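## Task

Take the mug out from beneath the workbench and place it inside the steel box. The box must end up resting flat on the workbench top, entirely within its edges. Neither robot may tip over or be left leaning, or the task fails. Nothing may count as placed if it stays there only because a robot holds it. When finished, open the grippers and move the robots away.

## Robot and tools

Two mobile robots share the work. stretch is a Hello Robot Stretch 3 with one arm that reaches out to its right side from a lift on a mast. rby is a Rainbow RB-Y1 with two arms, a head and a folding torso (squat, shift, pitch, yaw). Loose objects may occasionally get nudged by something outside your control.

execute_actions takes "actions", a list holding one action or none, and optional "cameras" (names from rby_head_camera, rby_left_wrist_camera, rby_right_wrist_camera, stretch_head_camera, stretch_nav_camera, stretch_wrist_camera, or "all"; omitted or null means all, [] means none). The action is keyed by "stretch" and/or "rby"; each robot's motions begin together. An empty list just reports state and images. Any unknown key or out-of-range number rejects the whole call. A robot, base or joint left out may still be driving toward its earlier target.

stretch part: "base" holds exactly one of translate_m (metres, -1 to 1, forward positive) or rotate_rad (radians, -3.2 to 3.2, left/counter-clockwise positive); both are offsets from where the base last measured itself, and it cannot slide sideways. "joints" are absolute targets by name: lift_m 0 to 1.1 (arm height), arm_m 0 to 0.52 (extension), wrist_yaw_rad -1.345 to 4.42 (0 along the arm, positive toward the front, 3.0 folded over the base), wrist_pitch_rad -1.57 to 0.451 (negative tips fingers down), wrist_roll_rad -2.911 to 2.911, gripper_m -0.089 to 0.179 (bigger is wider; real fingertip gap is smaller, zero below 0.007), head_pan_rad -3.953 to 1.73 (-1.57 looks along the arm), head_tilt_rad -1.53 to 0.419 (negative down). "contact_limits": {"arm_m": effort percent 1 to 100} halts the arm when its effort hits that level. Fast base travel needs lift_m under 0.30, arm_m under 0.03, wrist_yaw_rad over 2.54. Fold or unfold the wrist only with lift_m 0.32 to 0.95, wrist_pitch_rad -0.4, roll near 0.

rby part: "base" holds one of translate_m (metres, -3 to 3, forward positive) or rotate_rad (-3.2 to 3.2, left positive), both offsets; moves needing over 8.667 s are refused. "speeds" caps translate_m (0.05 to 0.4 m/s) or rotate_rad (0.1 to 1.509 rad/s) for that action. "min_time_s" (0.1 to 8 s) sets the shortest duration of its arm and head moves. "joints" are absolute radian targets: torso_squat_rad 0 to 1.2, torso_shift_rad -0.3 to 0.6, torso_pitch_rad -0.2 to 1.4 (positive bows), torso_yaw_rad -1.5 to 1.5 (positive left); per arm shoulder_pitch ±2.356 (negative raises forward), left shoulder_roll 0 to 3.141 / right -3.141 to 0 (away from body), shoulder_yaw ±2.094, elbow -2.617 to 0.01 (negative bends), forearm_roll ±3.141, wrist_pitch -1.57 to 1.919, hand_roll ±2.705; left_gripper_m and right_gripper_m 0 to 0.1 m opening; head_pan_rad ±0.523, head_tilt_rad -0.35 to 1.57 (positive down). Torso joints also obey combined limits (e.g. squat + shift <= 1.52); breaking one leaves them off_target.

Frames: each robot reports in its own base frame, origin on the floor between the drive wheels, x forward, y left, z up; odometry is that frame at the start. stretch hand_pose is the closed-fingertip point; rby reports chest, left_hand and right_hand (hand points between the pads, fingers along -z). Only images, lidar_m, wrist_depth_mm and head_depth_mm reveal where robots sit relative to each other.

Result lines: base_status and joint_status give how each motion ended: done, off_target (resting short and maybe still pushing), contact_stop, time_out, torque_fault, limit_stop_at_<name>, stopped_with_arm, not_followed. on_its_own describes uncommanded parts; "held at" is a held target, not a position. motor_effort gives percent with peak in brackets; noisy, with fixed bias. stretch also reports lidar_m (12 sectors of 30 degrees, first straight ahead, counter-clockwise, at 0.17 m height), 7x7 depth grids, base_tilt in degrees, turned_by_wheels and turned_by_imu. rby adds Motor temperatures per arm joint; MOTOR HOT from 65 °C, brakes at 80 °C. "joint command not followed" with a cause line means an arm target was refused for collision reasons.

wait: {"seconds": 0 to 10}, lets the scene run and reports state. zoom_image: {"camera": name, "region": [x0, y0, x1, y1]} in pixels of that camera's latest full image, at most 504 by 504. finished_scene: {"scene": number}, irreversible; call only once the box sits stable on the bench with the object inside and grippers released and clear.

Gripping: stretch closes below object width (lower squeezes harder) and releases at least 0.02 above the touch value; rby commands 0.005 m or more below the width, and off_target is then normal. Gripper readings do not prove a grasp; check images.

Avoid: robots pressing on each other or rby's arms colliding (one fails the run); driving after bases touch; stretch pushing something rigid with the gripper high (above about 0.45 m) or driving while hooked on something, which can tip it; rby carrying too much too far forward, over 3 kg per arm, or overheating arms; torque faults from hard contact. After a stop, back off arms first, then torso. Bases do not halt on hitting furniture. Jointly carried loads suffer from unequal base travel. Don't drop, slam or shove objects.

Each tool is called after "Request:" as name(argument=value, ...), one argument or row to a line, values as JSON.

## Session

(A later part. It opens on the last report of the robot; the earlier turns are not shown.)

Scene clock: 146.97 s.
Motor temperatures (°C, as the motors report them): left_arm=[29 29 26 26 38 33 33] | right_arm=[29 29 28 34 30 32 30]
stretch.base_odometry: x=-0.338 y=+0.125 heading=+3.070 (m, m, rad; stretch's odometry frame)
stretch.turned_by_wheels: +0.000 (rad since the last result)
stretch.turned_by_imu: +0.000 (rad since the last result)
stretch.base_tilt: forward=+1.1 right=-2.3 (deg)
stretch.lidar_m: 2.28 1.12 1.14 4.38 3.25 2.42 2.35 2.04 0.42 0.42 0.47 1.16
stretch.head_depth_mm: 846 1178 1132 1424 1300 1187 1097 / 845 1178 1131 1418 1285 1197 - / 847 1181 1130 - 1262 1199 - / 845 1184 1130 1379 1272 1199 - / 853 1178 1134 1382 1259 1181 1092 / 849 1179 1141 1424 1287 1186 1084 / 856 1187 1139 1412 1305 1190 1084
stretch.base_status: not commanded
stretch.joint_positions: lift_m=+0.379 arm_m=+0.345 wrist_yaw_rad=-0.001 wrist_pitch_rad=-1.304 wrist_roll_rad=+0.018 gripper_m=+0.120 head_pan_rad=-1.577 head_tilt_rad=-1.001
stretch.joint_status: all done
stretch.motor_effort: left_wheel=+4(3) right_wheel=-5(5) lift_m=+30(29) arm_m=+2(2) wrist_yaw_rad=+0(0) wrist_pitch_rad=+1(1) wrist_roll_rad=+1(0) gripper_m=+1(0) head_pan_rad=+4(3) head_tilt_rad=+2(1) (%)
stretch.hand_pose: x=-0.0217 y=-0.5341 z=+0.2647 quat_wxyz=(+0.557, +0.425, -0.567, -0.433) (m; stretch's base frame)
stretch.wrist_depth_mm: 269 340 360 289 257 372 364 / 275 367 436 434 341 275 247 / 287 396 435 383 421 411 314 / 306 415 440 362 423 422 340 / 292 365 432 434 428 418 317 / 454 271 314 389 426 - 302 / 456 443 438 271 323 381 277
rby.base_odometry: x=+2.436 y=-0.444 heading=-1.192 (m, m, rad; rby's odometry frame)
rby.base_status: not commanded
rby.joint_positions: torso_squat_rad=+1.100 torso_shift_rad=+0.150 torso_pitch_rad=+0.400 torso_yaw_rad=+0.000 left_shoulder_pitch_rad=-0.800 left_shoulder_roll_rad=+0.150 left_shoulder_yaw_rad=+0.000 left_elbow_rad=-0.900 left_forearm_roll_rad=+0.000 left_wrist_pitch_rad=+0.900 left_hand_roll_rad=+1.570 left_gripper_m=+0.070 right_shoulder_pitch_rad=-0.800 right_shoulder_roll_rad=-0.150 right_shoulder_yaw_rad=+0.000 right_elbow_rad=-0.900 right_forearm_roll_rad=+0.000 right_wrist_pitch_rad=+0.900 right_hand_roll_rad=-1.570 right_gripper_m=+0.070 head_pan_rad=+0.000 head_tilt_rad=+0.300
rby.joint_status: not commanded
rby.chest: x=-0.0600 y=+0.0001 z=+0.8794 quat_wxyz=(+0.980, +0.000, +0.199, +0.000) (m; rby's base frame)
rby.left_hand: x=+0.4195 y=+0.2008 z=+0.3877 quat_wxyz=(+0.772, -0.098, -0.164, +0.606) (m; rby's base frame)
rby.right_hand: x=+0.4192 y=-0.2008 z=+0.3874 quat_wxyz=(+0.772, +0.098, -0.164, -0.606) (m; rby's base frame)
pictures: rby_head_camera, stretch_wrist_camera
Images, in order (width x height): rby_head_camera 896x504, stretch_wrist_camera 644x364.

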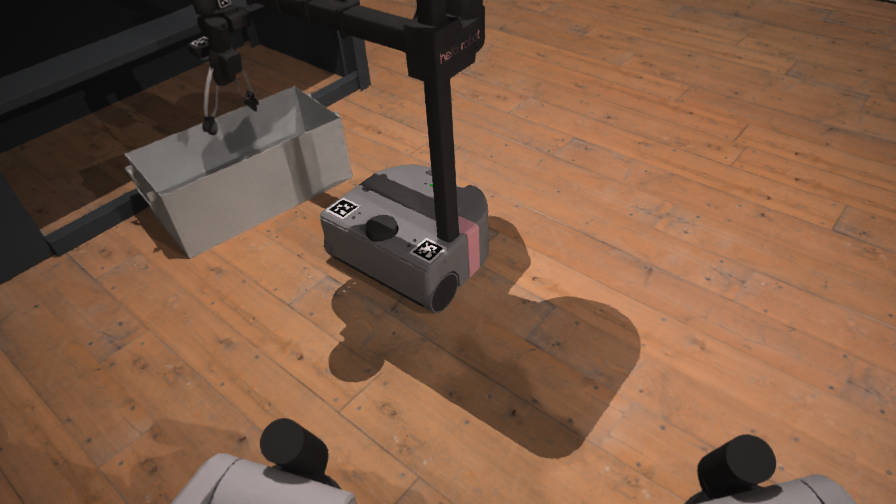

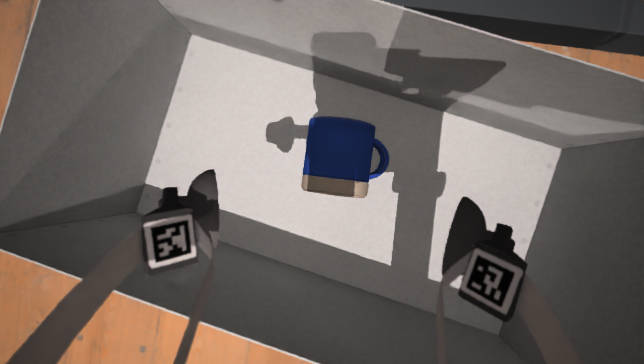

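Request:
execute_actions(
  actions=[
    {"stretch":{"base":{"translate_m":-0.95},"joints":{"arm_m":0.0}},"rby":{"joints":{"torso_squat_rad":1.0,"torso_shift_rad":0.3,"torso_pitch_rad":0.6,"left_shoulder_pitch_rad":-0.95,"right_shoulder_pitch_rad":-0.95,"left_shoulder_roll_rad":0.25,"right_shoulder_roll_rad":-0.25,"left_elbow_rad":-0.75,"right_elbow_rad":-0.75,"left_wrist_pitch_rad":1.0,"right_wrist_pitch_rad":1.0,"left_forearm_roll_rad":0.3,"right_forearm_roll_rad":-0.3,"head_tilt_rad":0.0},"base":{"translate_m":0.25},"speeds":{"translate_m":0.05}}},
  ],
  cameras=["rby_head_camera"],
)

Scene clock: 159.03 s.
Motor temperatures (°C, as the motors report them): left_arm=[29 28 26 26 37 33 33] | right_arm=[29 29 28 34 30 32 30]
stretch.base_odometry: x=+0.610 y=+0.057 heading=+3.070 (m, m, rad; stretch's odometry frame)
stretch.turned_by_wheels: +0.000 (rad since the last result)
stretch.turned_by_imu: +0.001 (rad since the last result)
stretch.base_tilt: forward=+1.2 right=-2.5 (deg)
stretch.lidar_m: 3.22 1.64 4.53 4.40 1.94 1.44 1.40 1.49 1.50 0.93 0.77 0.80
stretch.head_depth_mm: 1382 1653 1624 1435 1305 1181 1097 / 1380 1661 1630 1446 1302 1199 - / 1388 1666 1634 1453 1308 - - / 1401 1671 1629 1449 1298 1203 - / 1386 1612 1603 1450 1302 1184 1080 / 1369 1285 1165 1395 1301 1182 1087 / 864 840 1089 1431 1305 1181 1089
stretch.base_status: done
stretch.joint_positions: lift_m=+0.379 arm_m=+0.000 wrist_yaw_rad=+0.000 wrist_pitch_rad=-1.304 wrist_roll_rad=+0.018 gripper_m=+0.120 head_pan_rad=-1.577 head_tilt_rad=-1.001
stretch.joint_status: all done
stretch.motor_effort: left_wheel=+3(4) right_wheel=-4(10) lift_m=+29(29) arm_m=-3(3) wrist_yaw_rad=+0(1) wrist_pitch_rad=+1(1) wrist_roll_rad=+0(1) gripper_m=+1(1) head_pan_rad=+3(4) head_tilt_rad=-1(1) (%)
stretch.hand_pose: x=-0.0216 y=-0.1896 z=+0.2647 quat_wxyz=(+0.557, +0.425, -0.567, -0.433) (m; stretch's base frame)
stretch.wrist_depth_mm: 452 445 442 432 426 419 413 / 452 443 438 436 428 419 411 / 456 447 438 430 427 419 414 / 453 453 440 435 431 423 414 / 453 456 441 - - 423 417 / 453 444 447 - - - 415 / 453 450 443 - - - 412
rby.base_odometry: x=+2.528 y=-0.677 heading=-1.192 (m, m, rad; rby's odometry frame)
rby.base_status: done
rby.joint_positions: torso_squat_rad=+1.000 torso_shift_rad=+0.300 torso_pitch_rad=+0.600 torso_yaw_rad=+0.000 left_shoulder_pitch_rad=-0.950 left_shoulder_roll_rad=+0.250 left_shoulder_yaw_rad=+0.000 left_elbow_rad=-0.750 left_forearm_roll_rad=+0.300 left_wrist_pitch_rad=+1.000 left_hand_roll_rad=+1.570 left_gripper_m=+0.070 right_shoulder_pitch_rad=-0.950 right_shoulder_roll_rad=-0.250 right_shoulder_yaw_rad=+0.000 right_elbow_rad=-0.750 right_forearm_roll_rad=-0.300 right_wrist_pitch_rad=+1.000 right_hand_roll_rad=-1.570 right_gripper_m=+0.070 head_pan_rad=+0.000 head_tilt_rad=+0.000
rby.joint_status: all done
rby.chest: x=+0.0585 y=+0.0001 z=+0.8972 quat_wxyz=(+0.955, +0.000, +0.296, +0.000) (m; rby's base frame)
rby.left_hand: x=+0.4512 y=+0.2022 z=+0.3368 quat_wxyz=(+0.737, -0.051, +0.002, +0.674) (m; rby's base frame)
rby.right_hand: x=+0.4509 y=-0.2022 z=+0.3367 quat_wxyz=(+0.736, +0.051, +0.002, -0.675) (m; rby's base frame)
pictures: rby_head_camera
Images, in order (width x height): rby_head_camera 896x504.

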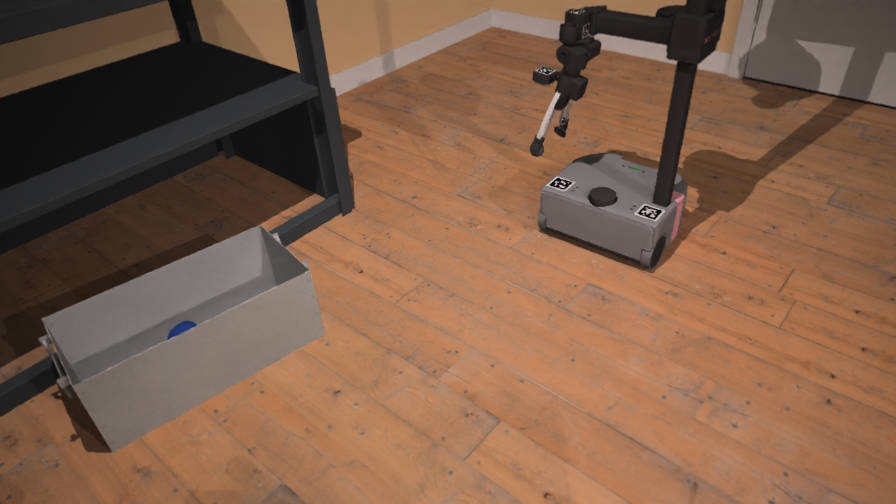

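Request:
execute_actions(
  actions=[
    {"rby":{"joints":{"left_shoulder_roll_rad":0.36,"right_shoulder_roll_rad":-0.36,"left_forearm_roll_rad":0.4,"right_forearm_roll_rad":-0.4,"head_tilt_rad":0.2},"base":{"translate_m":0.74}}},
  ],
  cameras=[],
)

Request:
execute_actions(
  actions=[
    {"rby":{"base":{"rotate_rad":0.8}}},
  ],
  cameras=["rby_head_camera","stretch_nav_camera"],
)

Scene clock: 164.87 s.
Motor temperatures (°C, as the motors report them): left_arm=[29 28 26 26 37 33 33] | right_arm=[29 29 28 34 29 32 30]
stretch.base_odometry: x=+0.610 y=+0.057 heading=+3.070 (m, m, rad; stretch's odometry frame)
stretch.turned_by_wheels: +0.000 (rad since the last result)
stretch.turned_by_imu: -0.001 (rad since the last result)
stretch.base_tilt: forward=+1.2 right=-2.4 (deg)
stretch.lidar_m: 0.96 0.91 4.54 4.38 1.94 1.44 1.40 1.50 1.50 0.93 0.77 0.80
stretch.head_depth_mm: 1392 1656 1619 1447 1300 1183 1095 / 1394 1667 1637 1443 1305 1197 - / 1392 1648 1634 1445 1303 - - / 1388 1668 1637 1453 1300 1206 - / 1393 1623 1604 1448 1300 1185 1083 / 1361 1286 1154 1404 1298 1189 1085 / 864 837 1087 1427 1299 1185 1084
stretch.base_status: not commanded
stretch.joint_positions: lift_m=+0.379 arm_m=+0.000 wrist_yaw_rad=+0.000 wrist_pitch_rad=-1.304 wrist_roll_rad=+0.018 gripper_m=+0.120 head_pan_rad=-1.577 head_tilt_rad=-1.001
stretch.joint_status: not commanded
stretch.motor_effort: left_wheel=+3(3) right_wheel=-4(4) lift_m=+29(29) arm_m=-3(3) wrist_yaw_rad=+0(1) wrist_pitch_rad=+1(1) wrist_roll_rad=+0(0) gripper_m=+1(3) head_pan_rad=+4(4) head_tilt_rad=+1(0) (%)
stretch.hand_pose: x=-0.0216 y=-0.1896 z=+0.2647 quat_wxyz=(+0.557, +0.425, -0.567, -0.433) (m; stretch's base frame)
stretch.wrist_depth_mm: 453 444 442 433 429 422 413 / 452 450 438 435 428 420 414 / 454 449 436 434 428 420 416 / 454 446 439 435 426 428 412 / 457 447 440 - - 421 418 / 455 445 443 - - - 416 / 456 442 443 - - - 414
rby.base_odometry: x=+2.802 y=-1.364 heading=-1.192 (m, m, rad; rby's odometry frame)
rby.base_status: done
rby.joint_positions: torso_squat_rad=+1.000 torso_shift_rad=+0.300 torso_pitch_rad=+0.600 torso_yaw_rad=+0.000 left_shoulder_pitch_rad=-0.950 left_shoulder_roll_rad=+0.360 left_shoulder_yaw_rad=+0.000 left_elbow_rad=-0.750 left_forearm_roll_rad=+0.400 left_wrist_pitch_rad=+1.000 left_hand_roll_rad=+1.570 left_gripper_m=+0.070 right_shoulder_pitch_rad=-0.950 right_shoulder_roll_rad=-0.360 right_shoulder_yaw_rad=+0.000 right_elbow_rad=-0.750 right_forearm_roll_rad=-0.400 right_wrist_pitch_rad=+1.000 right_hand_roll_rad=-1.570 right_gripper_m=+0.070 head_pan_rad=+0.000 head_tilt_rad=+0.200
rby.joint_status: all done
rby.chest: x=+0.0585 y=+0.0001 z=+0.8972 quat_wxyz=(+0.955, +0.000, +0.296, +0.000) (m; rby's base frame)
rby.left_hand: x=+0.4690 y=+0.2570 z=+0.3499 quat_wxyz=(+0.710, -0.054, -0.013, +0.702) (m; rby's base frame)
rby.right_hand: x=+0.4686 y=-0.2570 z=+0.3498 quat_wxyz=(+0.709, +0.054, -0.013, -0.703) (m; rby's base frame)
pictures: none
No camera images: the call's "cameras" was empty. Leave "cameras" out to get every camera's image.

Scene clock: 167.73 s.
Motor temperatures (°C, as the motors report them): left_arm=[29 28 26 26 37 33 33] | right_arm=[29 29 28 34 29 32 30]
stretch.base_odometry: x=+0.610 y=+0.057 heading=+3.070 (m, m, rad; stretch's odometry frame)
stretch.turned_by_wheels: +0.000 (rad since the last result)
stretch.turned_by_imu: +0.000 (rad since the last result)
stretch.base_tilt: forward=+1.2 right=-2.5 (deg)
stretch.lidar_m: 0.99 0.74 4.53 4.41 1.94 1.44 1.40 1.50 1.50 0.93 0.77 0.80
stretch.head_depth_mm: 1384 1659 1621 1441 1310 1175 1102 / 1386 1663 1623 1460 1299 1199 - / 1383 1670 1640 1451 1302 - - / 1383 1660 1628 1446 1294 1202 - / 1392 1619 1605 1450 1304 1187 1085 / 1357 1271 1163 1401 1304 1188 1090 / 860 836 1088 1428 1299 1187 1090
stretch.base_status: not commanded
stretch.joint_positions: lift_m=+0.379 arm_m=+0.000 wrist_yaw_rad=+0.000 wrist_pitch_rad=-1.304 wrist_roll_rad=+0.018 gripper_m=+0.120 head_pan_rad=-1.577 head_tilt_rad=-1.001
stretch.joint_status: not commanded
stretch.motor_effort: left_wheel=+3(3) right_wheel=-4(4) lift_m=+29(29) arm_m=-3(3) wrist_yaw_rad=+1(0) wrist_pitch_rad=+1(1) wrist_roll_rad=+0(0) gripper_m=+2(1) head_pan_rad=+4(4) head_tilt_rad=+0(1) (%)
stretch.hand_pose: x=-0.0216 y=-0.1896 z=+0.2647 quat_wxyz=(+0.557, +0.425, -0.567, -0.433) (m; stretch's base frame)
stretch.wrist_depth_mm: 454 445 440 433 429 424 414 / 457 450 440 430 429 425 415 / 459 446 442 435 427 423 413 / 456 449 442 435 427 423 417 / 455 448 438 - - 420 415 / 457 447 444 - - - 415 / 457 445 441 - - - 413
rby.base_odometry: x=+2.802 y=-1.364 heading=-0.392 (m, m, rad; rby's odometry frame)
rby.base_status: done
rby.joint_positions: torso_squat_rad=+1.000 torso_shift_rad=+0.300 torso_pitch_rad=+0.600 torso_yaw_rad=+0.000 left_shoulder_pitch_rad=-0.950 left_shoulder_roll_rad=+0.360 left_shoulder_yaw_rad=+0.000 left_elbow_rad=-0.750 left_forearm_roll_rad=+0.400 left_wrist_pitch_rad=+1.000 left_hand_roll_rad=+1.570 left_gripper_m=+0.070 right_shoulder_pitch_rad=-0.950 right_shoulder_roll_rad=-0.360 right_shoulder_yaw_rad=+0.000 right_elbow_rad=-0.750 right_forearm_roll_rad=-0.400 right_wrist_pitch_rad=+1.000 right_hand_roll_rad=-1.570 right_gripper_m=+0.070 head_pan_rad=+0.000 head_tilt_rad=+0.200
rby.joint_status: not commanded
rby.chest: x=+0.0585 y=+0.0001 z=+0.8972 quat_wxyz=(+0.955, +0.000, +0.296, +0.000) (m; rby's base frame)
rby.left_hand: x=+0.4690 y=+0.2570 z=+0.3499 quat_wxyz=(+0.710, -0.054, -0.013, +0.703) (m; rby's base frame)
rby.right_hand: x=+0.4685 y=-0.2570 z=+0.3498 quat_wxyz=(+0.709, +0.054, -0.013, -0.703) (m; rby's base frame)
pictures: rby_head_camera, stretch_nav_camera (sideways: a quarter turn counterclockwise sets it upright)
Images, in order (width x height): rby_head_camera 896x504, stretch_nav_camera 672x504.

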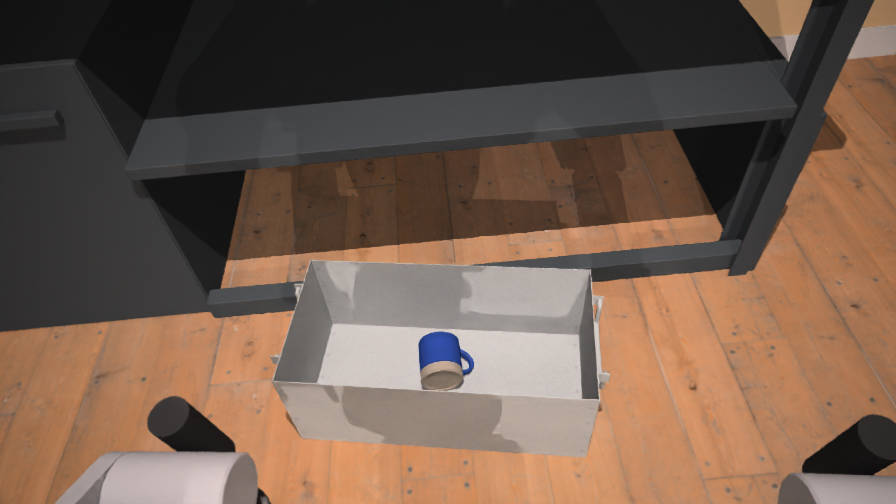

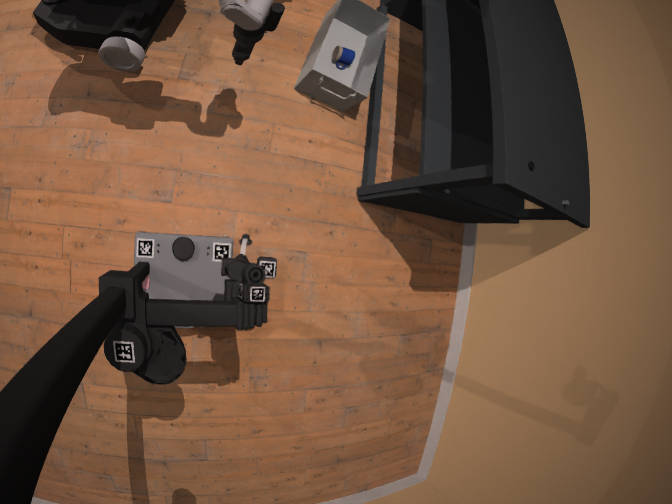

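Request:
execute_actions(
  actions=[
    {"rby":{"base":{"rotate_rad":0.13}}},
  ],
  cameras=[],
)

Request:
execute_actions(
  actions=[
    {"rby":{"base":{"translate_m":0.38},"joints":{"head_tilt_rad":0.55}}},
  ],
  cameras=[],
)

Request:
execute_actions(
  actions=[
    {"rby":{"base":{"rotate_rad":-0.13}}},
  ],
  cameras=["rby_head_camera","stretch_nav_camera","rby_left_wrist_camera","rby_right_wrist_camera"],
)

Scene clock: 170.33 s.
Motor temperatures (°C, as the motors report them): left_arm=[29 28 26 26 37 33 33] | right_arm=[29 29 28 34 29 32 30]
stretch.base_odometry: x=+0.610 y=+0.057 heading=+3.070 (m, m, rad; stretch's odometry frame)
stretch.turned_by_wheels: +0.000 (rad since the last result)
stretch.turned_by_imu: +0.000 (rad since the last result)
stretch.base_tilt: forward=+1.2 right=-2.3 (deg)
stretch.lidar_m: 0.98 0.73 1.15 4.40 1.94 1.44 1.40 1.49 1.50 0.93 0.77 0.80
stretch.head_depth_mm: 1388 1671 1639 1445 1305 1183 1092 / 1385 1660 1643 1449 1298 1199 - / 1387 1666 1624 1448 1298 - - / 1392 1690 1622 1454 1298 1200 - / 1388 1617 1603 1452 1306 1185 1091 / 1365 1289 1159 1390 1299 1181 1088 / 864 837 1085 1438 1313 1193 1091
stretch.base_status: not commanded
stretch.joint_positions: lift_m=+0.379 arm_m=+0.000 wrist_yaw_rad=+0.000 wrist_pitch_rad=-1.304 wrist_roll_rad=+0.018 gripper_m=+0.120 head_pan_rad=-1.577 head_tilt_rad=-1.001
stretch.joint_status: not commanded
stretch.motor_effort: left_wheel=+4(3) right_wheel=-3(4) lift_m=+29(30) arm_m=-3(3) wrist_yaw_rad=+0(0) wrist_pitch_rad=+1(1) wrist_roll_rad=+0(0) gripper_m=+1(0) head_pan_rad=+4(4) head_tilt_rad=+1(0) (%)
stretch.hand_pose: x=-0.0216 y=-0.1896 z=+0.2647 quat_wxyz=(+0.557, +0.425, -0.567, -0.433) (m; stretch's base frame)
stretch.wrist_depth_mm: 454 449 440 432 425 421 418 / 451 448 444 431 433 424 412 / 449 446 439 437 428 419 413 / 455 450 439 436 427 420 414 / 455 449 439 - - 418 415 / 457 447 446 - - - 415 / 457 444 442 - - - 419
rby.base_odometry: x=+2.802 y=-1.364 heading=-0.263 (m, m, rad; rby's odometry frame)
rby.base_status: done
rby.joint_positions: torso_squat_rad=+1.000 torso_shift_rad=+0.300 torso_pitch_rad=+0.600 torso_yaw_rad=+0.000 left_shoulder_pitch_rad=-0.950 left_shoulder_roll_rad=+0.360 left_shoulder_yaw_rad=+0.000 left_elbow_rad=-0.750 left_forearm_roll_rad=+0.400 left_wrist_pitch_rad=+1.000 left_hand_roll_rad=+1.570 left_gripper_m=+0.070 right_shoulder_pitch_rad=-0.950 right_shoulder_roll_rad=-0.360 right_shoulder_yaw_rad=+0.000 right_elbow_rad=-0.750 right_forearm_roll_rad=-0.400 right_wrist_pitch_rad=+1.000 right_hand_roll_rad=-1.570 right_gripper_m=+0.070 head_pan_rad=+0.000 head_tilt_rad=+0.200
rby.joint_status: not commanded
rby.chest: x=+0.0585 y=+0.0001 z=+0.8972 quat_wxyz=(+0.955, +0.000, +0.296, +0.000) (m; rby's base frame)
rby.left_hand: x=+0.4690 y=+0.2570 z=+0.3499 quat_wxyz=(+0.710, -0.054, -0.013, +0.703) (m; rby's base frame)
rby.right_hand: x=+0.4685 y=-0.2570 z=+0.3497 quat_wxyz=(+0.709, +0.054, -0.013, -0.703) (m; rby's base frame)
pictures: none
No camera images: the call's "cameras" was empty. Leave "cameras" out to get every camera's image.

Scene clock: 172.60 s.
Motor temperatures (°C, as the motors report them): left_arm=[29 28 26 26 37 33 33] | right_arm=[29 29 28 34 29 32 30]
stretch.base_odometry: x=+0.610 y=+0.057 heading=+3.070 (m, m, rad; stretch's odometry frame)
stretch.turned_by_wheels: +0.000 (rad since the last result)
stretch.turned_by_imu: +0.000 (rad since the last result)
stretch.base_tilt: forward=+1.1 right=-2.3 (deg)
stretch.lidar_m: 0.67 0.76 4.56 4.42 1.94 1.44 1.40 1.49 1.50 0.93 0.77 0.80
stretch.head_depth_mm: 1388 1653 1615 1441 1304 1178 1100 / 1396 1656 1628 1448 1305 1199 - / 1384 1670 1631 1450 1300 - - / 1381 1652 1635 1437 1299 1200 - / 1388 1618 1614 1444 1304 1188 1085 / 1364 1274 1160 1393 1301 1180 1089 / 865 838 1088 1431 1312 1189 1090
stretch.base_status: not commanded
stretch.joint_positions: lift_m=+0.379 arm_m=+0.000 wrist_yaw_rad=+0.000 wrist_pitch_rad=-1.304 wrist_roll_rad=+0.018 gripper_m=+0.120 head_pan_rad=-1.577 head_tilt_rad=-1.001
stretch.joint_status: not commanded
stretch.motor_effort: left_wheel=+3(4) right_wheel=-4(4) lift_m=+29(29) arm_m=-3(3) wrist_yaw_rad=+1(0) wrist_pitch_rad=+1(1) wrist_roll_rad=+0(1) gripper_m=+1(1) head_pan_rad=+4(4) head_tilt_rad=+0(1) (%)
stretch.hand_pose: x=-0.0216 y=-0.1896 z=+0.2647 quat_wxyz=(+0.557, +0.425, -0.567, -0.433) (m; stretch's base frame)
stretch.wrist_depth_mm: 453 447 440 432 429 421 416 / 456 443 440 432 431 423 419 / 452 453 445 431 425 424 415 / 453 446 440 436 428 421 419 / 453 450 440 - - 419 419 / 454 444 442 - - - 412 / 452 447 442 - - - 418
rby.base_odometry: x=+3.169 y=-1.463 heading=-0.264 (m, m, rad; rby's odometry frame)
rby.base_status: done
rby.joint_positions: torso_squat_rad=+1.000 torso_shift_rad=+0.300 torso_pitch_rad=+0.600 torso_yaw_rad=+0.000 left_shoulder_pitch_rad=-0.950 left_shoulder_roll_rad=+0.360 left_shoulder_yaw_rad=+0.000 left_elbow_rad=-0.750 left_forearm_roll_rad=+0.400 left_wrist_pitch_rad=+1.000 left_hand_roll_rad=+1.570 left_gripper_m=+0.070 right_shoulder_pitch_rad=-0.950 right_shoulder_roll_rad=-0.360 right_shoulder_yaw_rad=+0.000 right_elbow_rad=-0.750 right_forearm_roll_rad=-0.400 right_wrist_pitch_rad=+1.000 right_hand_roll_rad=-1.570 right_gripper_m=+0.070 head_pan_rad=+0.000 head_tilt_rad=+0.550
rby.joint_status: all done
rby.chest: x=+0.0586 y=+0.0001 z=+0.8972 quat_wxyz=(+0.955, +0.000, +0.296, +0.000) (m; rby's base frame)
rby.left_hand: x=+0.4690 y=+0.2570 z=+0.3499 quat_wxyz=(+0.710, -0.054, -0.013, +0.703) (m; rby's base frame)
rby.right_hand: x=+0.4686 y=-0.2569 z=+0.3498 quat_wxyz=(+0.709, +0.054, -0.013, -0.703) (m; rby's base frame)
pictures: none
No camera images: the call's "cameras" was empty. Leave "cameras" out to get every camera's image.

Scene clock: 173.97 s.
Motor temperatures (°C, as the motors report them): left_arm=[29 28 26 26 37 33 33] | right_arm=[29 29 28 34 29 32 30]
stretch.base_odometry: x=+0.610 y=+0.057 heading=+3.070 (m, m, rad; stretch's odometry frame)
stretch.turned_by_wheels: +0.000 (rad since the last result)
stretch.turned_by_imu: +0.000 (rad since the last result)
stretch.base_tilt: forward=+1.0 right=-2.4 (deg)
stretch.lidar_m: 0.66 0.80 4.52 4.41 1.94 1.44 1.40 1.49 1.50 0.93 0.77 0.80
stretch.head_depth_mm: 1374 1664 1632 1446 1311 1183 1100 / 1380 1665 1633 1449 1310 1193 - / 1388 1654 1626 1453 1300 - - / 1379 1673 1644 1446 1294 1192 - / 1393 1614 1611 1451 1308 1188 1085 / 1356 1292 1159 1399 1311 1182 1086 / 863 840 1085 1441 1306 1183 1081
stretch.base_status: not commanded
stretch.joint_positions: lift_m=+0.379 arm_m=+0.000 wrist_yaw_rad=+0.000 wrist_pitch_rad=-1.304 wrist_roll_rad=+0.018 gripper_m=+0.120 head_pan_rad=-1.577 head_tilt_rad=-1.001
stretch.joint_status: not commanded
stretch.motor_effort: left_wheel=+3(3) right_wheel=-4(4) lift_m=+29(29) arm_m=-3(3) wrist_yaw_rad=-1(0) wrist_pitch_rad=+1(1) wrist_roll_rad=+0(0) gripper_m=+1(1) head_pan_rad=+4(4) head_tilt_rad=+0(3) (%)
stretch.hand_pose: x=-0.0216 y=-0.1896 z=+0.2647 quat_wxyz=(+0.557, +0.425, -0.567, -0.433) (m; stretch's base frame)
stretch.wrist_depth_mm: 455 445 442 434 424 420 417 / 453 451 440 433 432 421 411 / 454 445 439 433 428 421 414 / 458 445 441 431 430 420 418 / 455 453 438 - - 418 410 / 458 445 445 - - - 414 / 454 449 445 - - - 414
rby.base_odometry: x=+3.169 y=-1.463 heading=-0.393 (m, m, rad; rby's odometry frame)
rby.base_status: done
rby.joint_positions: torso_squat_rad=+1.000 torso_shift_rad=+0.300 torso_pitch_rad=+0.600 torso_yaw_rad=+0.000 left_shoulder_pitch_rad=-0.950 left_shoulder_roll_rad=+0.360 left_shoulder_yaw_rad=+0.000 left_elbow_rad=-0.750 left_forearm_roll_rad=+0.400 left_wrist_pitch_rad=+1.000 left_hand_roll_rad=+1.570 left_gripper_m=+0.070 right_shoulder_pitch_rad=-0.950 right_shoulder_roll_rad=-0.360 right_shoulder_yaw_rad=+0.000 right_elbow_rad=-0.750 right_forearm_roll_rad=-0.400 right_wrist_pitch_rad=+1.000 right_hand_roll_rad=-1.570 right_gripper_m=+0.070 head_pan_rad=+0.000 head_tilt_rad=+0.550
rby.joint_status: not commanded
rby.chest: x=+0.0586 y=+0.0001 z=+0.8972 quat_wxyz=(+0.955, +0.000, +0.296, +0.000) (m; rby's base frame)
rby.left_hand: x=+0.4690 y=+0.2570 z=+0.3499 quat_wxyz=(+0.710, -0.054, -0.013, +0.703) (m; rby's base frame)
rby.right_hand: x=+0.4685 y=-0.2570 z=+0.3497 quat_wxyz=(+0.709, +0.054, -0.013, -0.703) (m; rby's base frame)
pictures: rby_head_camera, rby_left_wrist_camera, rby_right_wrist_camera, stretch_nav_camera (sideways: a quarter turn counterclockwise sets it upright)
Images, in order (width x height): rby_head_camera 896x504, rby_left_wrist_camera 644x364, rby_right_wrist_camera 644x364, stretch_nav_camera 672x504.

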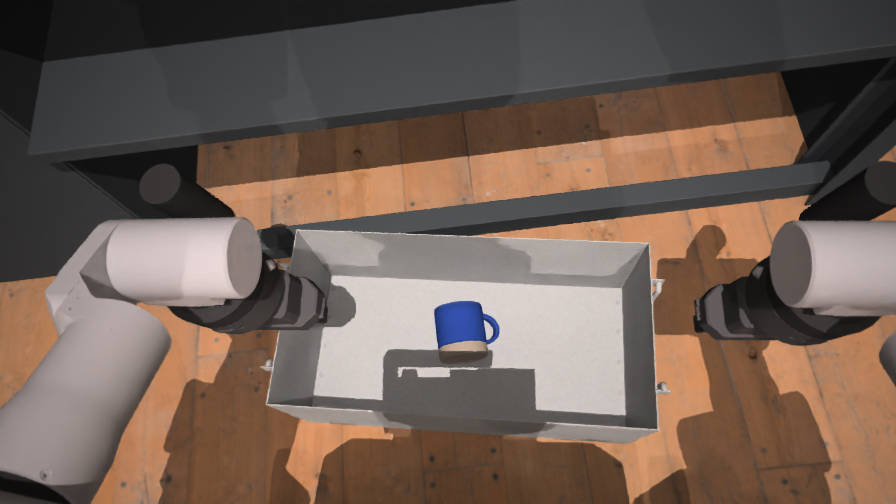

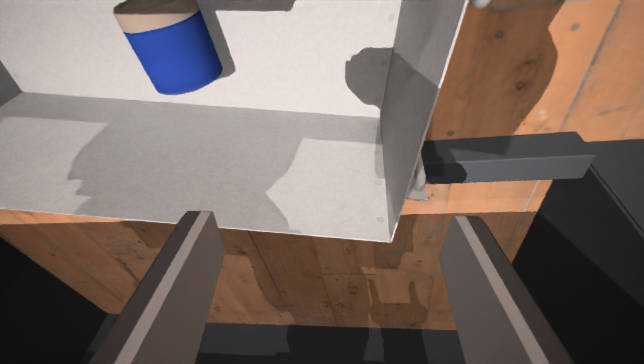

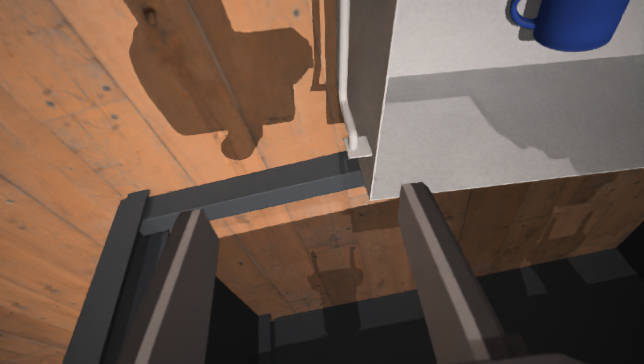

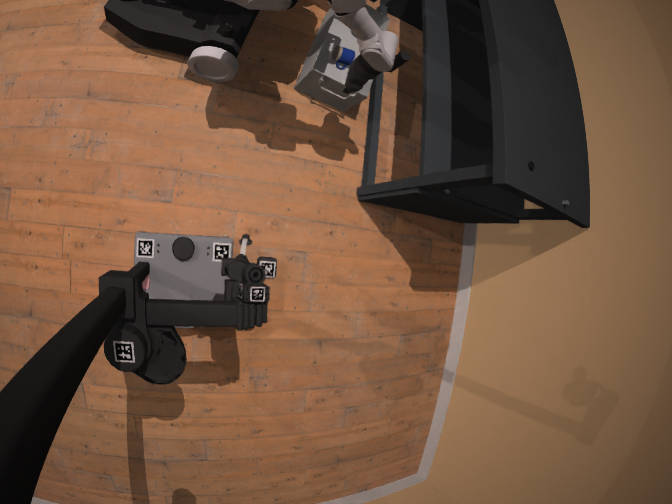

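Request:
execute_actions(
  actions=[
    {"rby":{"base":{"translate_m":0.07},"joints":{"left_shoulder_roll_rad":0.42,"right_shoulder_roll_rad":-0.30,"left_forearm_roll_rad":0.46,"right_forearm_roll_rad":-0.34,"torso_squat_rad":1.12,"head_tilt_rad":0.65}}},
  ],
  cameras=["rby_head_camera","stretch_nav_camera","rby_left_wrist_camera","rby_right_wrist_camera"],
)

Scene clock: 176.93 s.
Motor temperatures (°C, as the motors report them): left_arm=[29 28 26 26 37 33 33] | right_arm=[29 29 28 34 29 32 30]
stretch.base_odometry: x=+0.610 y=+0.057 heading=+3.070 (m, m, rad; stretch's odometry frame)
stretch.turned_by_wheels: +0.000 (rad since the last result)
stretch.turned_by_imu: +0.000 (rad since the last result)
stretch.base_tilt: forward=+1.0 right=-2.4 (deg)
stretch.lidar_m: 0.66 0.80 4.51 4.40 1.94 1.44 1.40 1.50 1.50 0.93 0.77 0.80
stretch.head_depth_mm: 1378 1651 1634 1442 1298 1186 1096 / 1393 1670 1620 1449 1292 1201 - / 1383 1663 1639 1444 1285 - - / 1383 1661 1632 1443 1306 1208 - / 1397 1632 1597 1455 1304 1186 1086 / 1355 1276 1160 1397 1305 1188 1090 / 868 834 1080 1440 1315 1175 1095
stretch.base_status: not commanded
stretch.joint_positions: lift_m=+0.379 arm_m=+0.000 wrist_yaw_rad=+0.000 wrist_pitch_rad=-1.304 wrist_roll_rad=+0.018 gripper_m=+0.120 head_pan_rad=-1.577 head_tilt_rad=-1.001
stretch.joint_status: not commanded
stretch.motor_effort: left_wheel=+3(3) right_wheel=-4(4) lift_m=+29(29) arm_m=-3(3) wrist_yaw_rad=+0(0) wrist_pitch_rad=+1(1) wrist_roll_rad=+0(1) gripper_m=+1(1) head_pan_rad=+4(3) head_tilt_rad=+0(0) (%)
stretch.hand_pose: x=-0.0216 y=-0.1896 z=+0.2647 quat_wxyz=(+0.557, +0.425, -0.567, -0.433) (m; stretch's base frame)
stretch.wrist_depth_mm: 455 447 442 439 427 422 416 / 452 445 439 435 425 419 413 / 455 447 445 431 423 421 416 / 450 447 440 434 430 422 417 / 457 454 438 - - 420 413 / 460 443 443 - - - 416 / 457 447 440 - - - 409
rby.base_odometry: x=+3.234 y=-1.490 heading=-0.393 (m, m, rad; rby's odometry frame)
rby.base_status: done
rby.joint_positions: torso_squat_rad=+1.120 torso_shift_rad=+0.300 torso_pitch_rad=+0.600 torso_yaw_rad=+0.000 left_shoulder_pitch_rad=-0.950 left_shoulder_roll_rad=+0.420 left_shoulder_yaw_rad=+0.000 left_elbow_rad=-0.750 left_forearm_roll_rad=+0.460 left_wrist_pitch_rad=+1.000 left_hand_roll_rad=+1.570 left_gripper_m=+0.070 right_shoulder_pitch_rad=-0.950 right_shoulder_roll_rad=-0.300 right_shoulder_yaw_rad=+0.000 right_elbow_rad=-0.750 right_forearm_roll_rad=-0.340 right_wrist_pitch_rad=+1.000 right_hand_roll_rad=-1.570 right_gripper_m=+0.070 head_pan_rad=+0.000 head_tilt_rad=+0.650
rby.joint_status: all done
rby.chest: x=+0.0369 y=+0.0001 z=+0.8272 quat_wxyz=(+0.955, +0.000, +0.296, +0.000) (m; rby's base frame)
rby.left_hand: x=+0.4566 y=+0.2854 z=+0.2895 quat_wxyz=(+0.693, -0.059, -0.020, +0.718) (m; rby's base frame)
rby.right_hand: x=+0.4373 y=-0.2282 z=+0.2718 quat_wxyz=(+0.725, +0.050, -0.006, -0.687) (m; rby's base frame)
pictures: rby_head_camera, rby_left_wrist_camera, rby_right_wrist_camera, stretch_nav_camera (sideways: a quarter turn counterclockwise sets it upright)
Images, in order (width x height): rby_head_camera 896x504, rby_left_wrist_camera 644x364, rby_right_wrist_camera 644x364, stretch_nav_camera 672x504.

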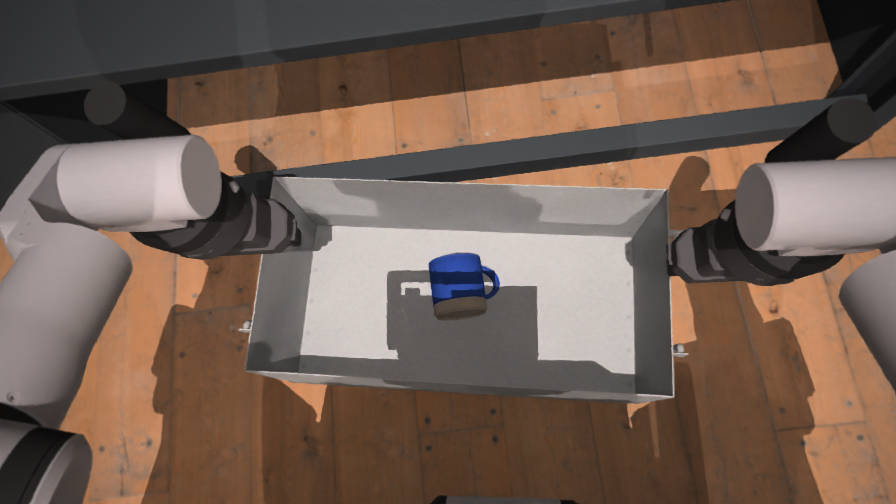

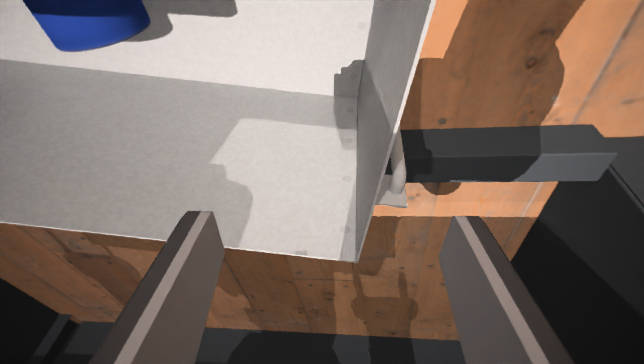

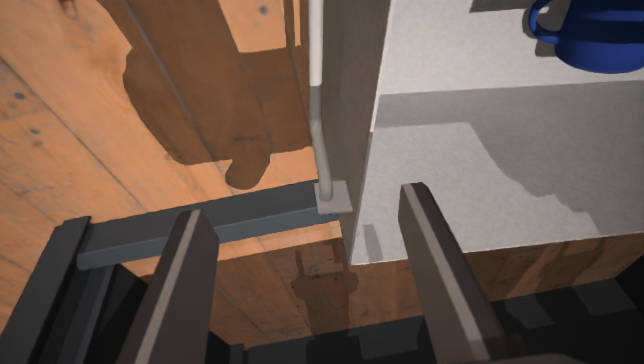

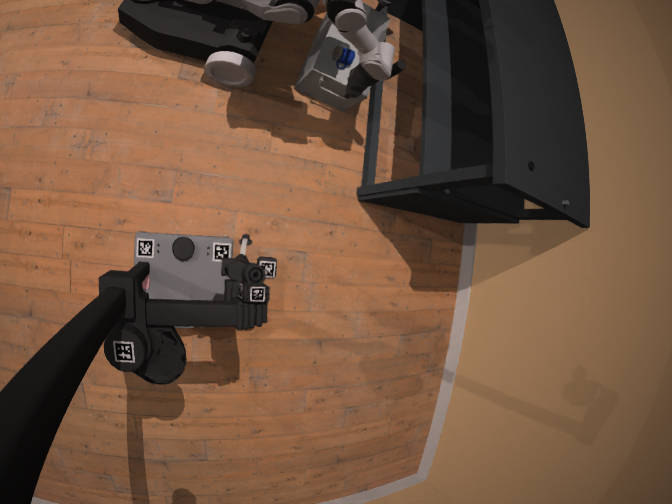

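Request:
execute_actions(
  actions=[
    {"rby":{"base":{"translate_m":0.02},"joints":{"left_shoulder_roll_rad":0.45,"right_shoulder_roll_rad":-0.26,"left_forearm_roll_rad":0.48,"right_forearm_roll_rad":-0.30,"left_shoulder_pitch_rad":-0.93,"right_shoulder_pitch_rad":-1.0,"left_wrist_pitch_rad":0.98,"right_wrist_pitch_rad":1.05,"torso_squat_rad":1.19,"left_gripper_m":0.06,"right_gripper_m":0.06}}},
  ],
  cameras=["rby_head_camera","rby_left_wrist_camera","rby_right_wrist_camera"],
)

Scene clock: 179.77 s.
Motor temperatures (°C, as the motors report them): left_arm=[28 28 26 26 37 33 33] | right_arm=[29 28 28 34 29 32 30]
stretch.base_odometry: x=+0.610 y=+0.057 heading=+3.070 (m, m, rad; stretch's odometry frame)
stretch.turned_by_wheels: +0.000 (rad since the last result)
stretch.turned_by_imu: +0.000 (rad since the last result)
stretch.base_tilt: forward=+1.1 right=-2.4 (deg)
stretch.lidar_m: 0.66 0.80 4.52 4.42 1.94 1.44 1.40 1.50 1.50 0.93 0.77 0.80
stretch.head_depth_mm: 1385 1658 1642 1457 1305 1173 1095 / 1385 1665 1641 1447 1300 1204 - / 1395 1667 1625 1447 1301 - - / 1393 1664 1632 1449 1297 1199 - / 1380 1624 1588 1453 1300 1183 1090 / 1362 1283 1163 1398 1303 1181 1088 / 860 841 1091 1431 1310 1190 1092
stretch.base_status: not commanded
stretch.joint_positions: lift_m=+0.379 arm_m=+0.000 wrist_yaw_rad=+0.000 wrist_pitch_rad=-1.304 wrist_roll_rad=+0.018 gripper_m=+0.120 head_pan_rad=-1.577 head_tilt_rad=-1.001
stretch.joint_status: not commanded
stretch.motor_effort: left_wheel=+3(4) right_wheel=-4(4) lift_m=+29(29) arm_m=-3(3) wrist_yaw_rad=+0(0) wrist_pitch_rad=+1(1) wrist_roll_rad=+0(0) gripper_m=+2(2) head_pan_rad=+4(4) head_tilt_rad=+0(1) (%)
stretch.hand_pose: x=-0.0216 y=-0.1896 z=+0.2647 quat_wxyz=(+0.557, +0.425, -0.567, -0.433) (m; stretch's base frame)
stretch.wrist_depth_mm: 457 444 443 435 427 423 420 / 451 448 439 435 429 422 413 / 452 447 444 438 427 420 414 / 457 447 439 431 428 422 417 / 454 451 435 - - 419 414 / 455 442 444 - - - 414 / 452 451 437 - - - 416
rby.base_odometry: x=+3.252 y=-1.498 heading=-0.392 (m, m, rad; rby's odometry frame)
rby.base_status: done
rby.joint_positions: torso_squat_rad=+1.190 torso_shift_rad=+0.300 torso_pitch_rad=+0.600 torso_yaw_rad=+0.000 left_shoulder_pitch_rad=-0.930 left_shoulder_roll_rad=+0.450 left_shoulder_yaw_rad=+0.000 left_elbow_rad=-0.750 left_forearm_roll_rad=+0.480 left_wrist_pitch_rad=+0.980 left_hand_roll_rad=+1.570 left_gripper_m=+0.060 right_shoulder_pitch_rad=-1.000 right_shoulder_roll_rad=-0.260 right_shoulder_yaw_rad=+0.000 right_elbow_rad=-0.750 right_forearm_roll_rad=-0.300 right_wrist_pitch_rad=+1.050 right_hand_roll_rad=-1.570 right_gripper_m=+0.060 head_pan_rad=+0.000 head_tilt_rad=+0.650
rby.joint_status: all done
rby.chest: x=+0.0236 y=+0.0001 z=+0.7844 quat_wxyz=(+0.955, +0.000, +0.296, +0.000) (m; rby's base frame)
rby.left_hand: x=+0.4408 y=+0.3061 z=+0.2460 quat_wxyz=(+0.685, -0.057, -0.029, +0.726) (m; rby's base frame)
rby.right_hand: x=+0.4351 y=-0.1990 z=+0.2409 quat_wxyz=(+0.741, +0.049, +0.001, -0.669) (m; rby's base frame)
pictures: rby_head_camera, rby_left_wrist_camera, rby_right_wrist_camera
Images, in order (width x height): rby_head_camera 896x504, rby_left_wrist_camera 644x364, rby_right_wrist_camera 644x364.

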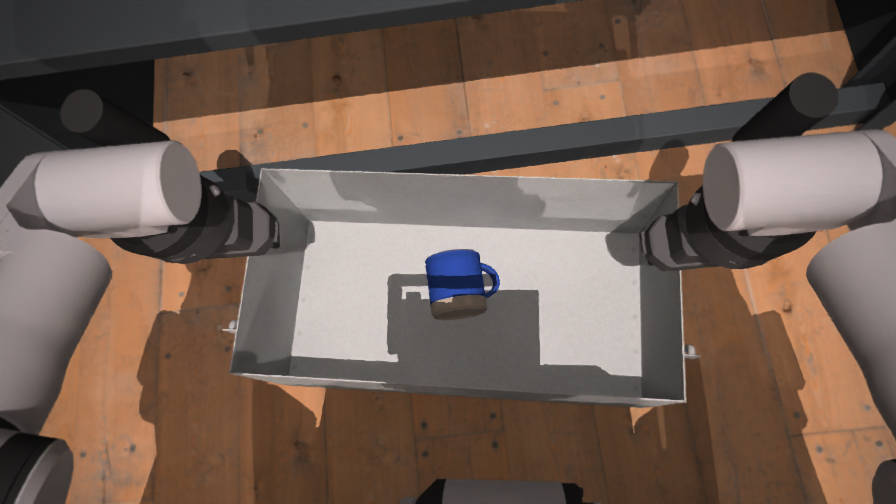

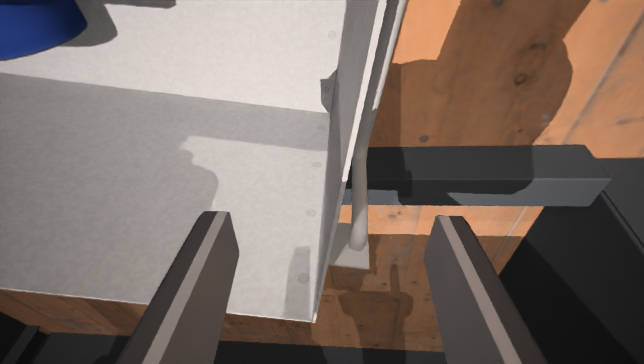

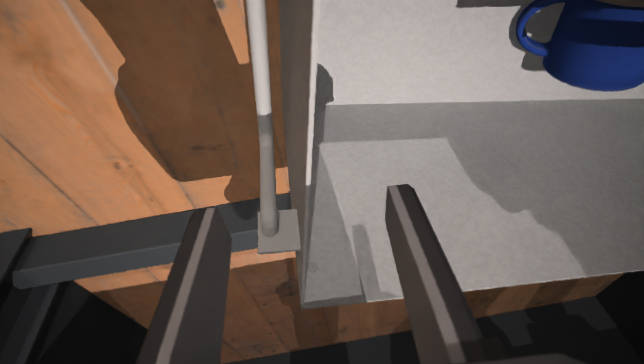

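Request:
execute_actions(
  actions=[
    {"rby":{"joints":{"left_wrist_pitch_rad":0.92,"right_wrist_pitch_rad":0.99,"torso_squat_rad":1.2,"torso_pitch_rad":0.665,"right_hand_roll_rad":-1.6},"min_time_s":1.0}},
  ],
  cameras=["rby_head_camera","rby_left_wrist_camera","rby_right_wrist_camera"],
)

Scene clock: 182.17 s.
Motor temperatures (°C, as the motors report them): left_arm=[28 28 26 26 37 33 33] | right_arm=[29 28 28 34 29 32 30]
stretch.base_odometry: x=+0.610 y=+0.057 heading=+3.070 (m, m, rad; stretch's odometry frame)
stretch.turned_by_wheels: +0.000 (rad since the last result)
stretch.turned_by_imu: +0.000 (rad since the last result)
stretch.base_tilt: forward=+1.0 right=-2.7 (deg)
stretch.lidar_m: 0.66 0.80 4.53 4.41 1.94 1.44 1.40 1.49 1.50 0.93 0.77 0.80
stretch.head_depth_mm: 1383 1663 1633 1449 1295 1181 1093 / 1392 1655 1639 1455 1302 1195 - / 1390 1688 1626 1455 1295 - - / 1393 1659 1648 1443 1309 1200 - / 1387 1604 1598 1454 1307 1186 1076 / 1366 1287 1156 1398 1314 1185 1089 / 864 840 1085 1433 1315 1190 1086
stretch.base_status: not commanded
stretch.joint_positions: lift_m=+0.379 arm_m=+0.000 wrist_yaw_rad=+0.000 wrist_pitch_rad=-1.304 wrist_roll_rad=+0.018 gripper_m=+0.120 head_pan_rad=-1.577 head_tilt_rad=-1.001
stretch.joint_status: not commanded
stretch.motor_effort: left_wheel=+3(4) right_wheel=-4(4) lift_m=+30(29) arm_m=-3(3) wrist_yaw_rad=+0(0) wrist_pitch_rad=+1(1) wrist_roll_rad=+0(1) gripper_m=+1(2) head_pan_rad=+5(4) head_tilt_rad=+0(1) (%)
stretch.hand_pose: x=-0.0216 y=-0.1896 z=+0.2647 quat_wxyz=(+0.557, +0.425, -0.567, -0.433) (m; stretch's base frame)
stretch.wrist_depth_mm: 455 452 441 433 429 423 415 / 453 448 443 433 428 419 414 / 455 445 440 429 429 423 412 / 454 446 442 440 426 421 412 / 456 449 436 - - 423 417 / 454 451 445 - - - 416 / 459 450 441 - - - 411
rby.base_odometry: x=+3.252 y=-1.498 heading=-0.392 (m, m, rad; rby's odometry frame)
rby.base_status: not commanded
rby.joint_positions: torso_squat_rad=+1.200 torso_shift_rad=+0.300 torso_pitch_rad=+0.665 torso_yaw_rad=+0.000 left_shoulder_pitch_rad=-0.930 left_shoulder_roll_rad=+0.450 left_shoulder_yaw_rad=+0.000 left_elbow_rad=-0.750 left_forearm_roll_rad=+0.480 left_wrist_pitch_rad=+0.920 left_hand_roll_rad=+1.570 left_gripper_m=+0.060 right_shoulder_pitch_rad=-1.000 right_shoulder_roll_rad=-0.260 right_shoulder_yaw_rad=+0.000 right_elbow_rad=-0.750 right_forearm_roll_rad=-0.300 right_wrist_pitch_rad=+0.990 right_hand_roll_rad=-1.600 right_gripper_m=+0.060 head_pan_rad=+0.000 head_tilt_rad=+0.650
rby.joint_status: all done
rby.chest: x=+0.0379 y=+0.0001 z=+0.7663 quat_wxyz=(+0.945, +0.000, +0.326, +0.000) (m; rby's base frame)
rby.left_hand: x=+0.4329 y=+0.3069 z=+0.2031 quat_wxyz=(+0.684, -0.054, -0.029, +0.727) (m; rby's base frame)
rby.right_hand: x=+0.4269 y=-0.1977 z=+0.1977 quat_wxyz=(+0.730, +0.049, +0.006, -0.682) (m; rby's base frame)
pictures: rby_head_camera, rby_left_wrist_camera, rby_right_wrist_camera
Images, in order (width x height): rby_head_camera 896x504, rby_left_wrist_camera 644x364, rby_right_wrist_camera 644x364.

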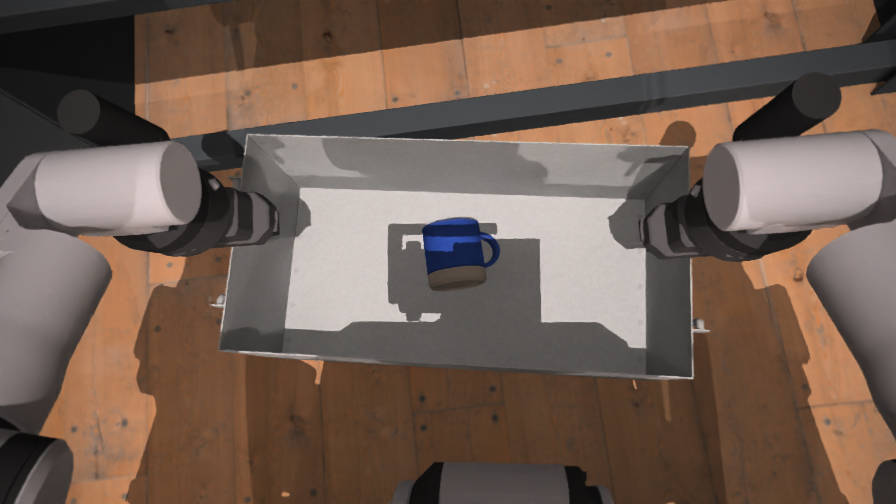

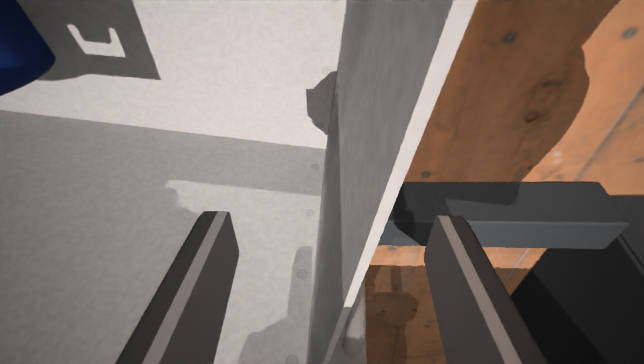

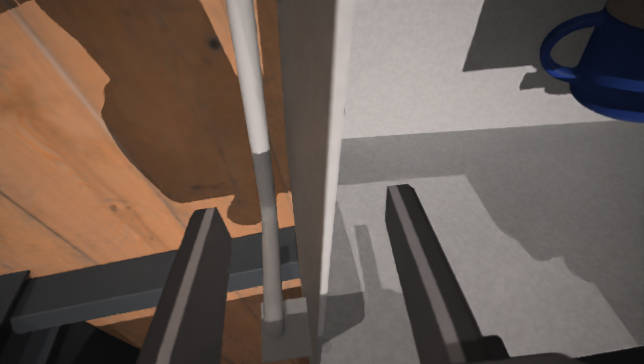

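Request:
execute_actions(
  actions=[
    {"rby":{"joints":{"left_shoulder_roll_rad":0.475,"left_shoulder_pitch_rad":-0.905,"left_hand_roll_rad":1.54,"right_shoulder_roll_rad":-0.245,"left_gripper_m":0.04,"right_gripper_m":0.04}}},
  ],
  cameras=["rby_left_wrist_camera","rby_right_wrist_camera"],
)

Scene clock: 183.97 s.
Motor temperatures (°C, as the motors report them): left_arm=[28 28 26 26 37 33 33] | right_arm=[29 28 28 34 29 32 30]
stretch.base_odometry: x=+0.610 y=+0.057 heading=+3.070 (m, m, rad; stretch's odometry frame)
stretch.turned_by_wheels: +0.000 (rad since the last result)
stretch.turned_by_imu: +0.000 (rad since the last result)
stretch.base_tilt: forward=+1.1 right=-2.5 (deg)
stretch.lidar_m: 0.66 0.80 4.53 4.39 1.94 1.44 1.40 1.49 1.50 0.93 0.77 0.80
stretch.head_depth_mm: 1394 1649 1632 1451 1291 1178 1103 / 1383 1680 1638 1457 1298 1195 - / 1392 1661 1628 1452 1302 - - / 1383 1663 1642 1446 1304 1196 - / 1383 1625 1608 1443 1294 1187 1088 / 1357 1271 1164 1391 1298 1183 1087 / 865 838 1091 1432 1302 1193 1088
stretch.base_status: not commanded
stretch.joint_positions: lift_m=+0.379 arm_m=+0.000 wrist_yaw_rad=+0.000 wrist_pitch_rad=-1.304 wrist_roll_rad=+0.018 gripper_m=+0.120 head_pan_rad=-1.577 head_tilt_rad=-1.001
stretch.joint_status: not commanded
stretch.motor_effort: left_wheel=+3(2) right_wheel=-4(4) lift_m=+29(29) arm_m=-3(3) wrist_yaw_rad=-1(0) wrist_pitch_rad=+1(1) wrist_roll_rad=+0(0) gripper_m=+0(1) head_pan_rad=+4(4) head_tilt_rad=+1(1) (%)
stretch.hand_pose: x=-0.0216 y=-0.1896 z=+0.2647 quat_wxyz=(+0.557, +0.425, -0.567, -0.433) (m; stretch's base frame)
stretch.wrist_depth_mm: 450 449 443 435 429 422 417 / 454 446 442 434 426 419 411 / 457 447 436 433 425 422 416 / 452 447 437 438 431 420 414 / 455 448 440 - - 420 415 / 459 444 442 - - - 415 / 454 452 443 - - - 413
rby.base_odometry: x=+3.252 y=-1.498 heading=-0.392 (m, m, rad; rby's odometry frame)
rby.base_status: not commanded
rby.joint_positions: torso_squat_rad=+1.200 torso_shift_rad=+0.300 torso_pitch_rad=+0.665 torso_yaw_rad=+0.000 left_shoulder_pitch_rad=-0.905 left_shoulder_roll_rad=+0.473 left_shoulder_yaw_rad=+0.000 left_elbow_rad=-0.750 left_forearm_roll_rad=+0.480 left_wrist_pitch_rad=+0.920 left_hand_roll_rad=+1.540 left_gripper_m=+0.041 right_shoulder_pitch_rad=-1.000 right_shoulder_roll_rad=-0.245 right_shoulder_yaw_rad=+0.000 right_elbow_rad=-0.750 right_forearm_roll_rad=-0.300 right_wrist_pitch_rad=+0.990 right_hand_roll_rad=-1.600 right_gripper_m=+0.040 head_pan_rad=+0.000 head_tilt_rad=+0.650
rby.joint_status: all done
rby.chest: x=+0.0379 y=+0.0000 z=+0.7663 quat_wxyz=(+0.945, +0.000, +0.326, +0.000) (m; rby's base frame)
rby.left_hand: x=+0.4214 y=+0.3275 z=+0.2001 quat_wxyz=(+0.692, -0.038, -0.034, +0.720) (m; rby's base frame)
rby.right_hand: x=+0.4241 y=-0.1877 z=+0.1966 quat_wxyz=(+0.731, +0.053, +0.012, -0.680) (m; rby's base frame)
pictures: rby_left_wrist_camera, rby_right_wrist_camera
Images, in order (width x height): rby_left_wrist_camera 644x364, rby_right_wrist_camera 644x364.

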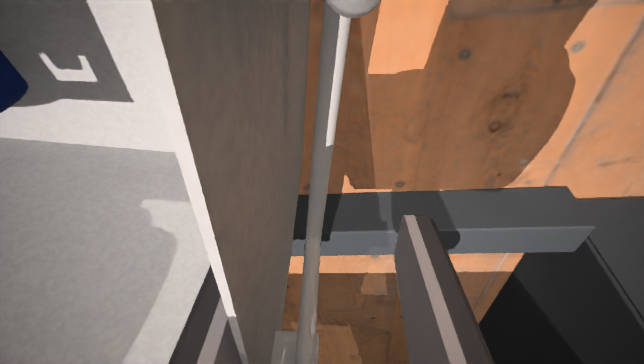

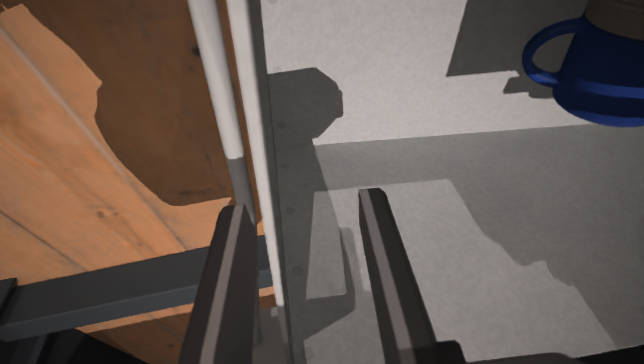

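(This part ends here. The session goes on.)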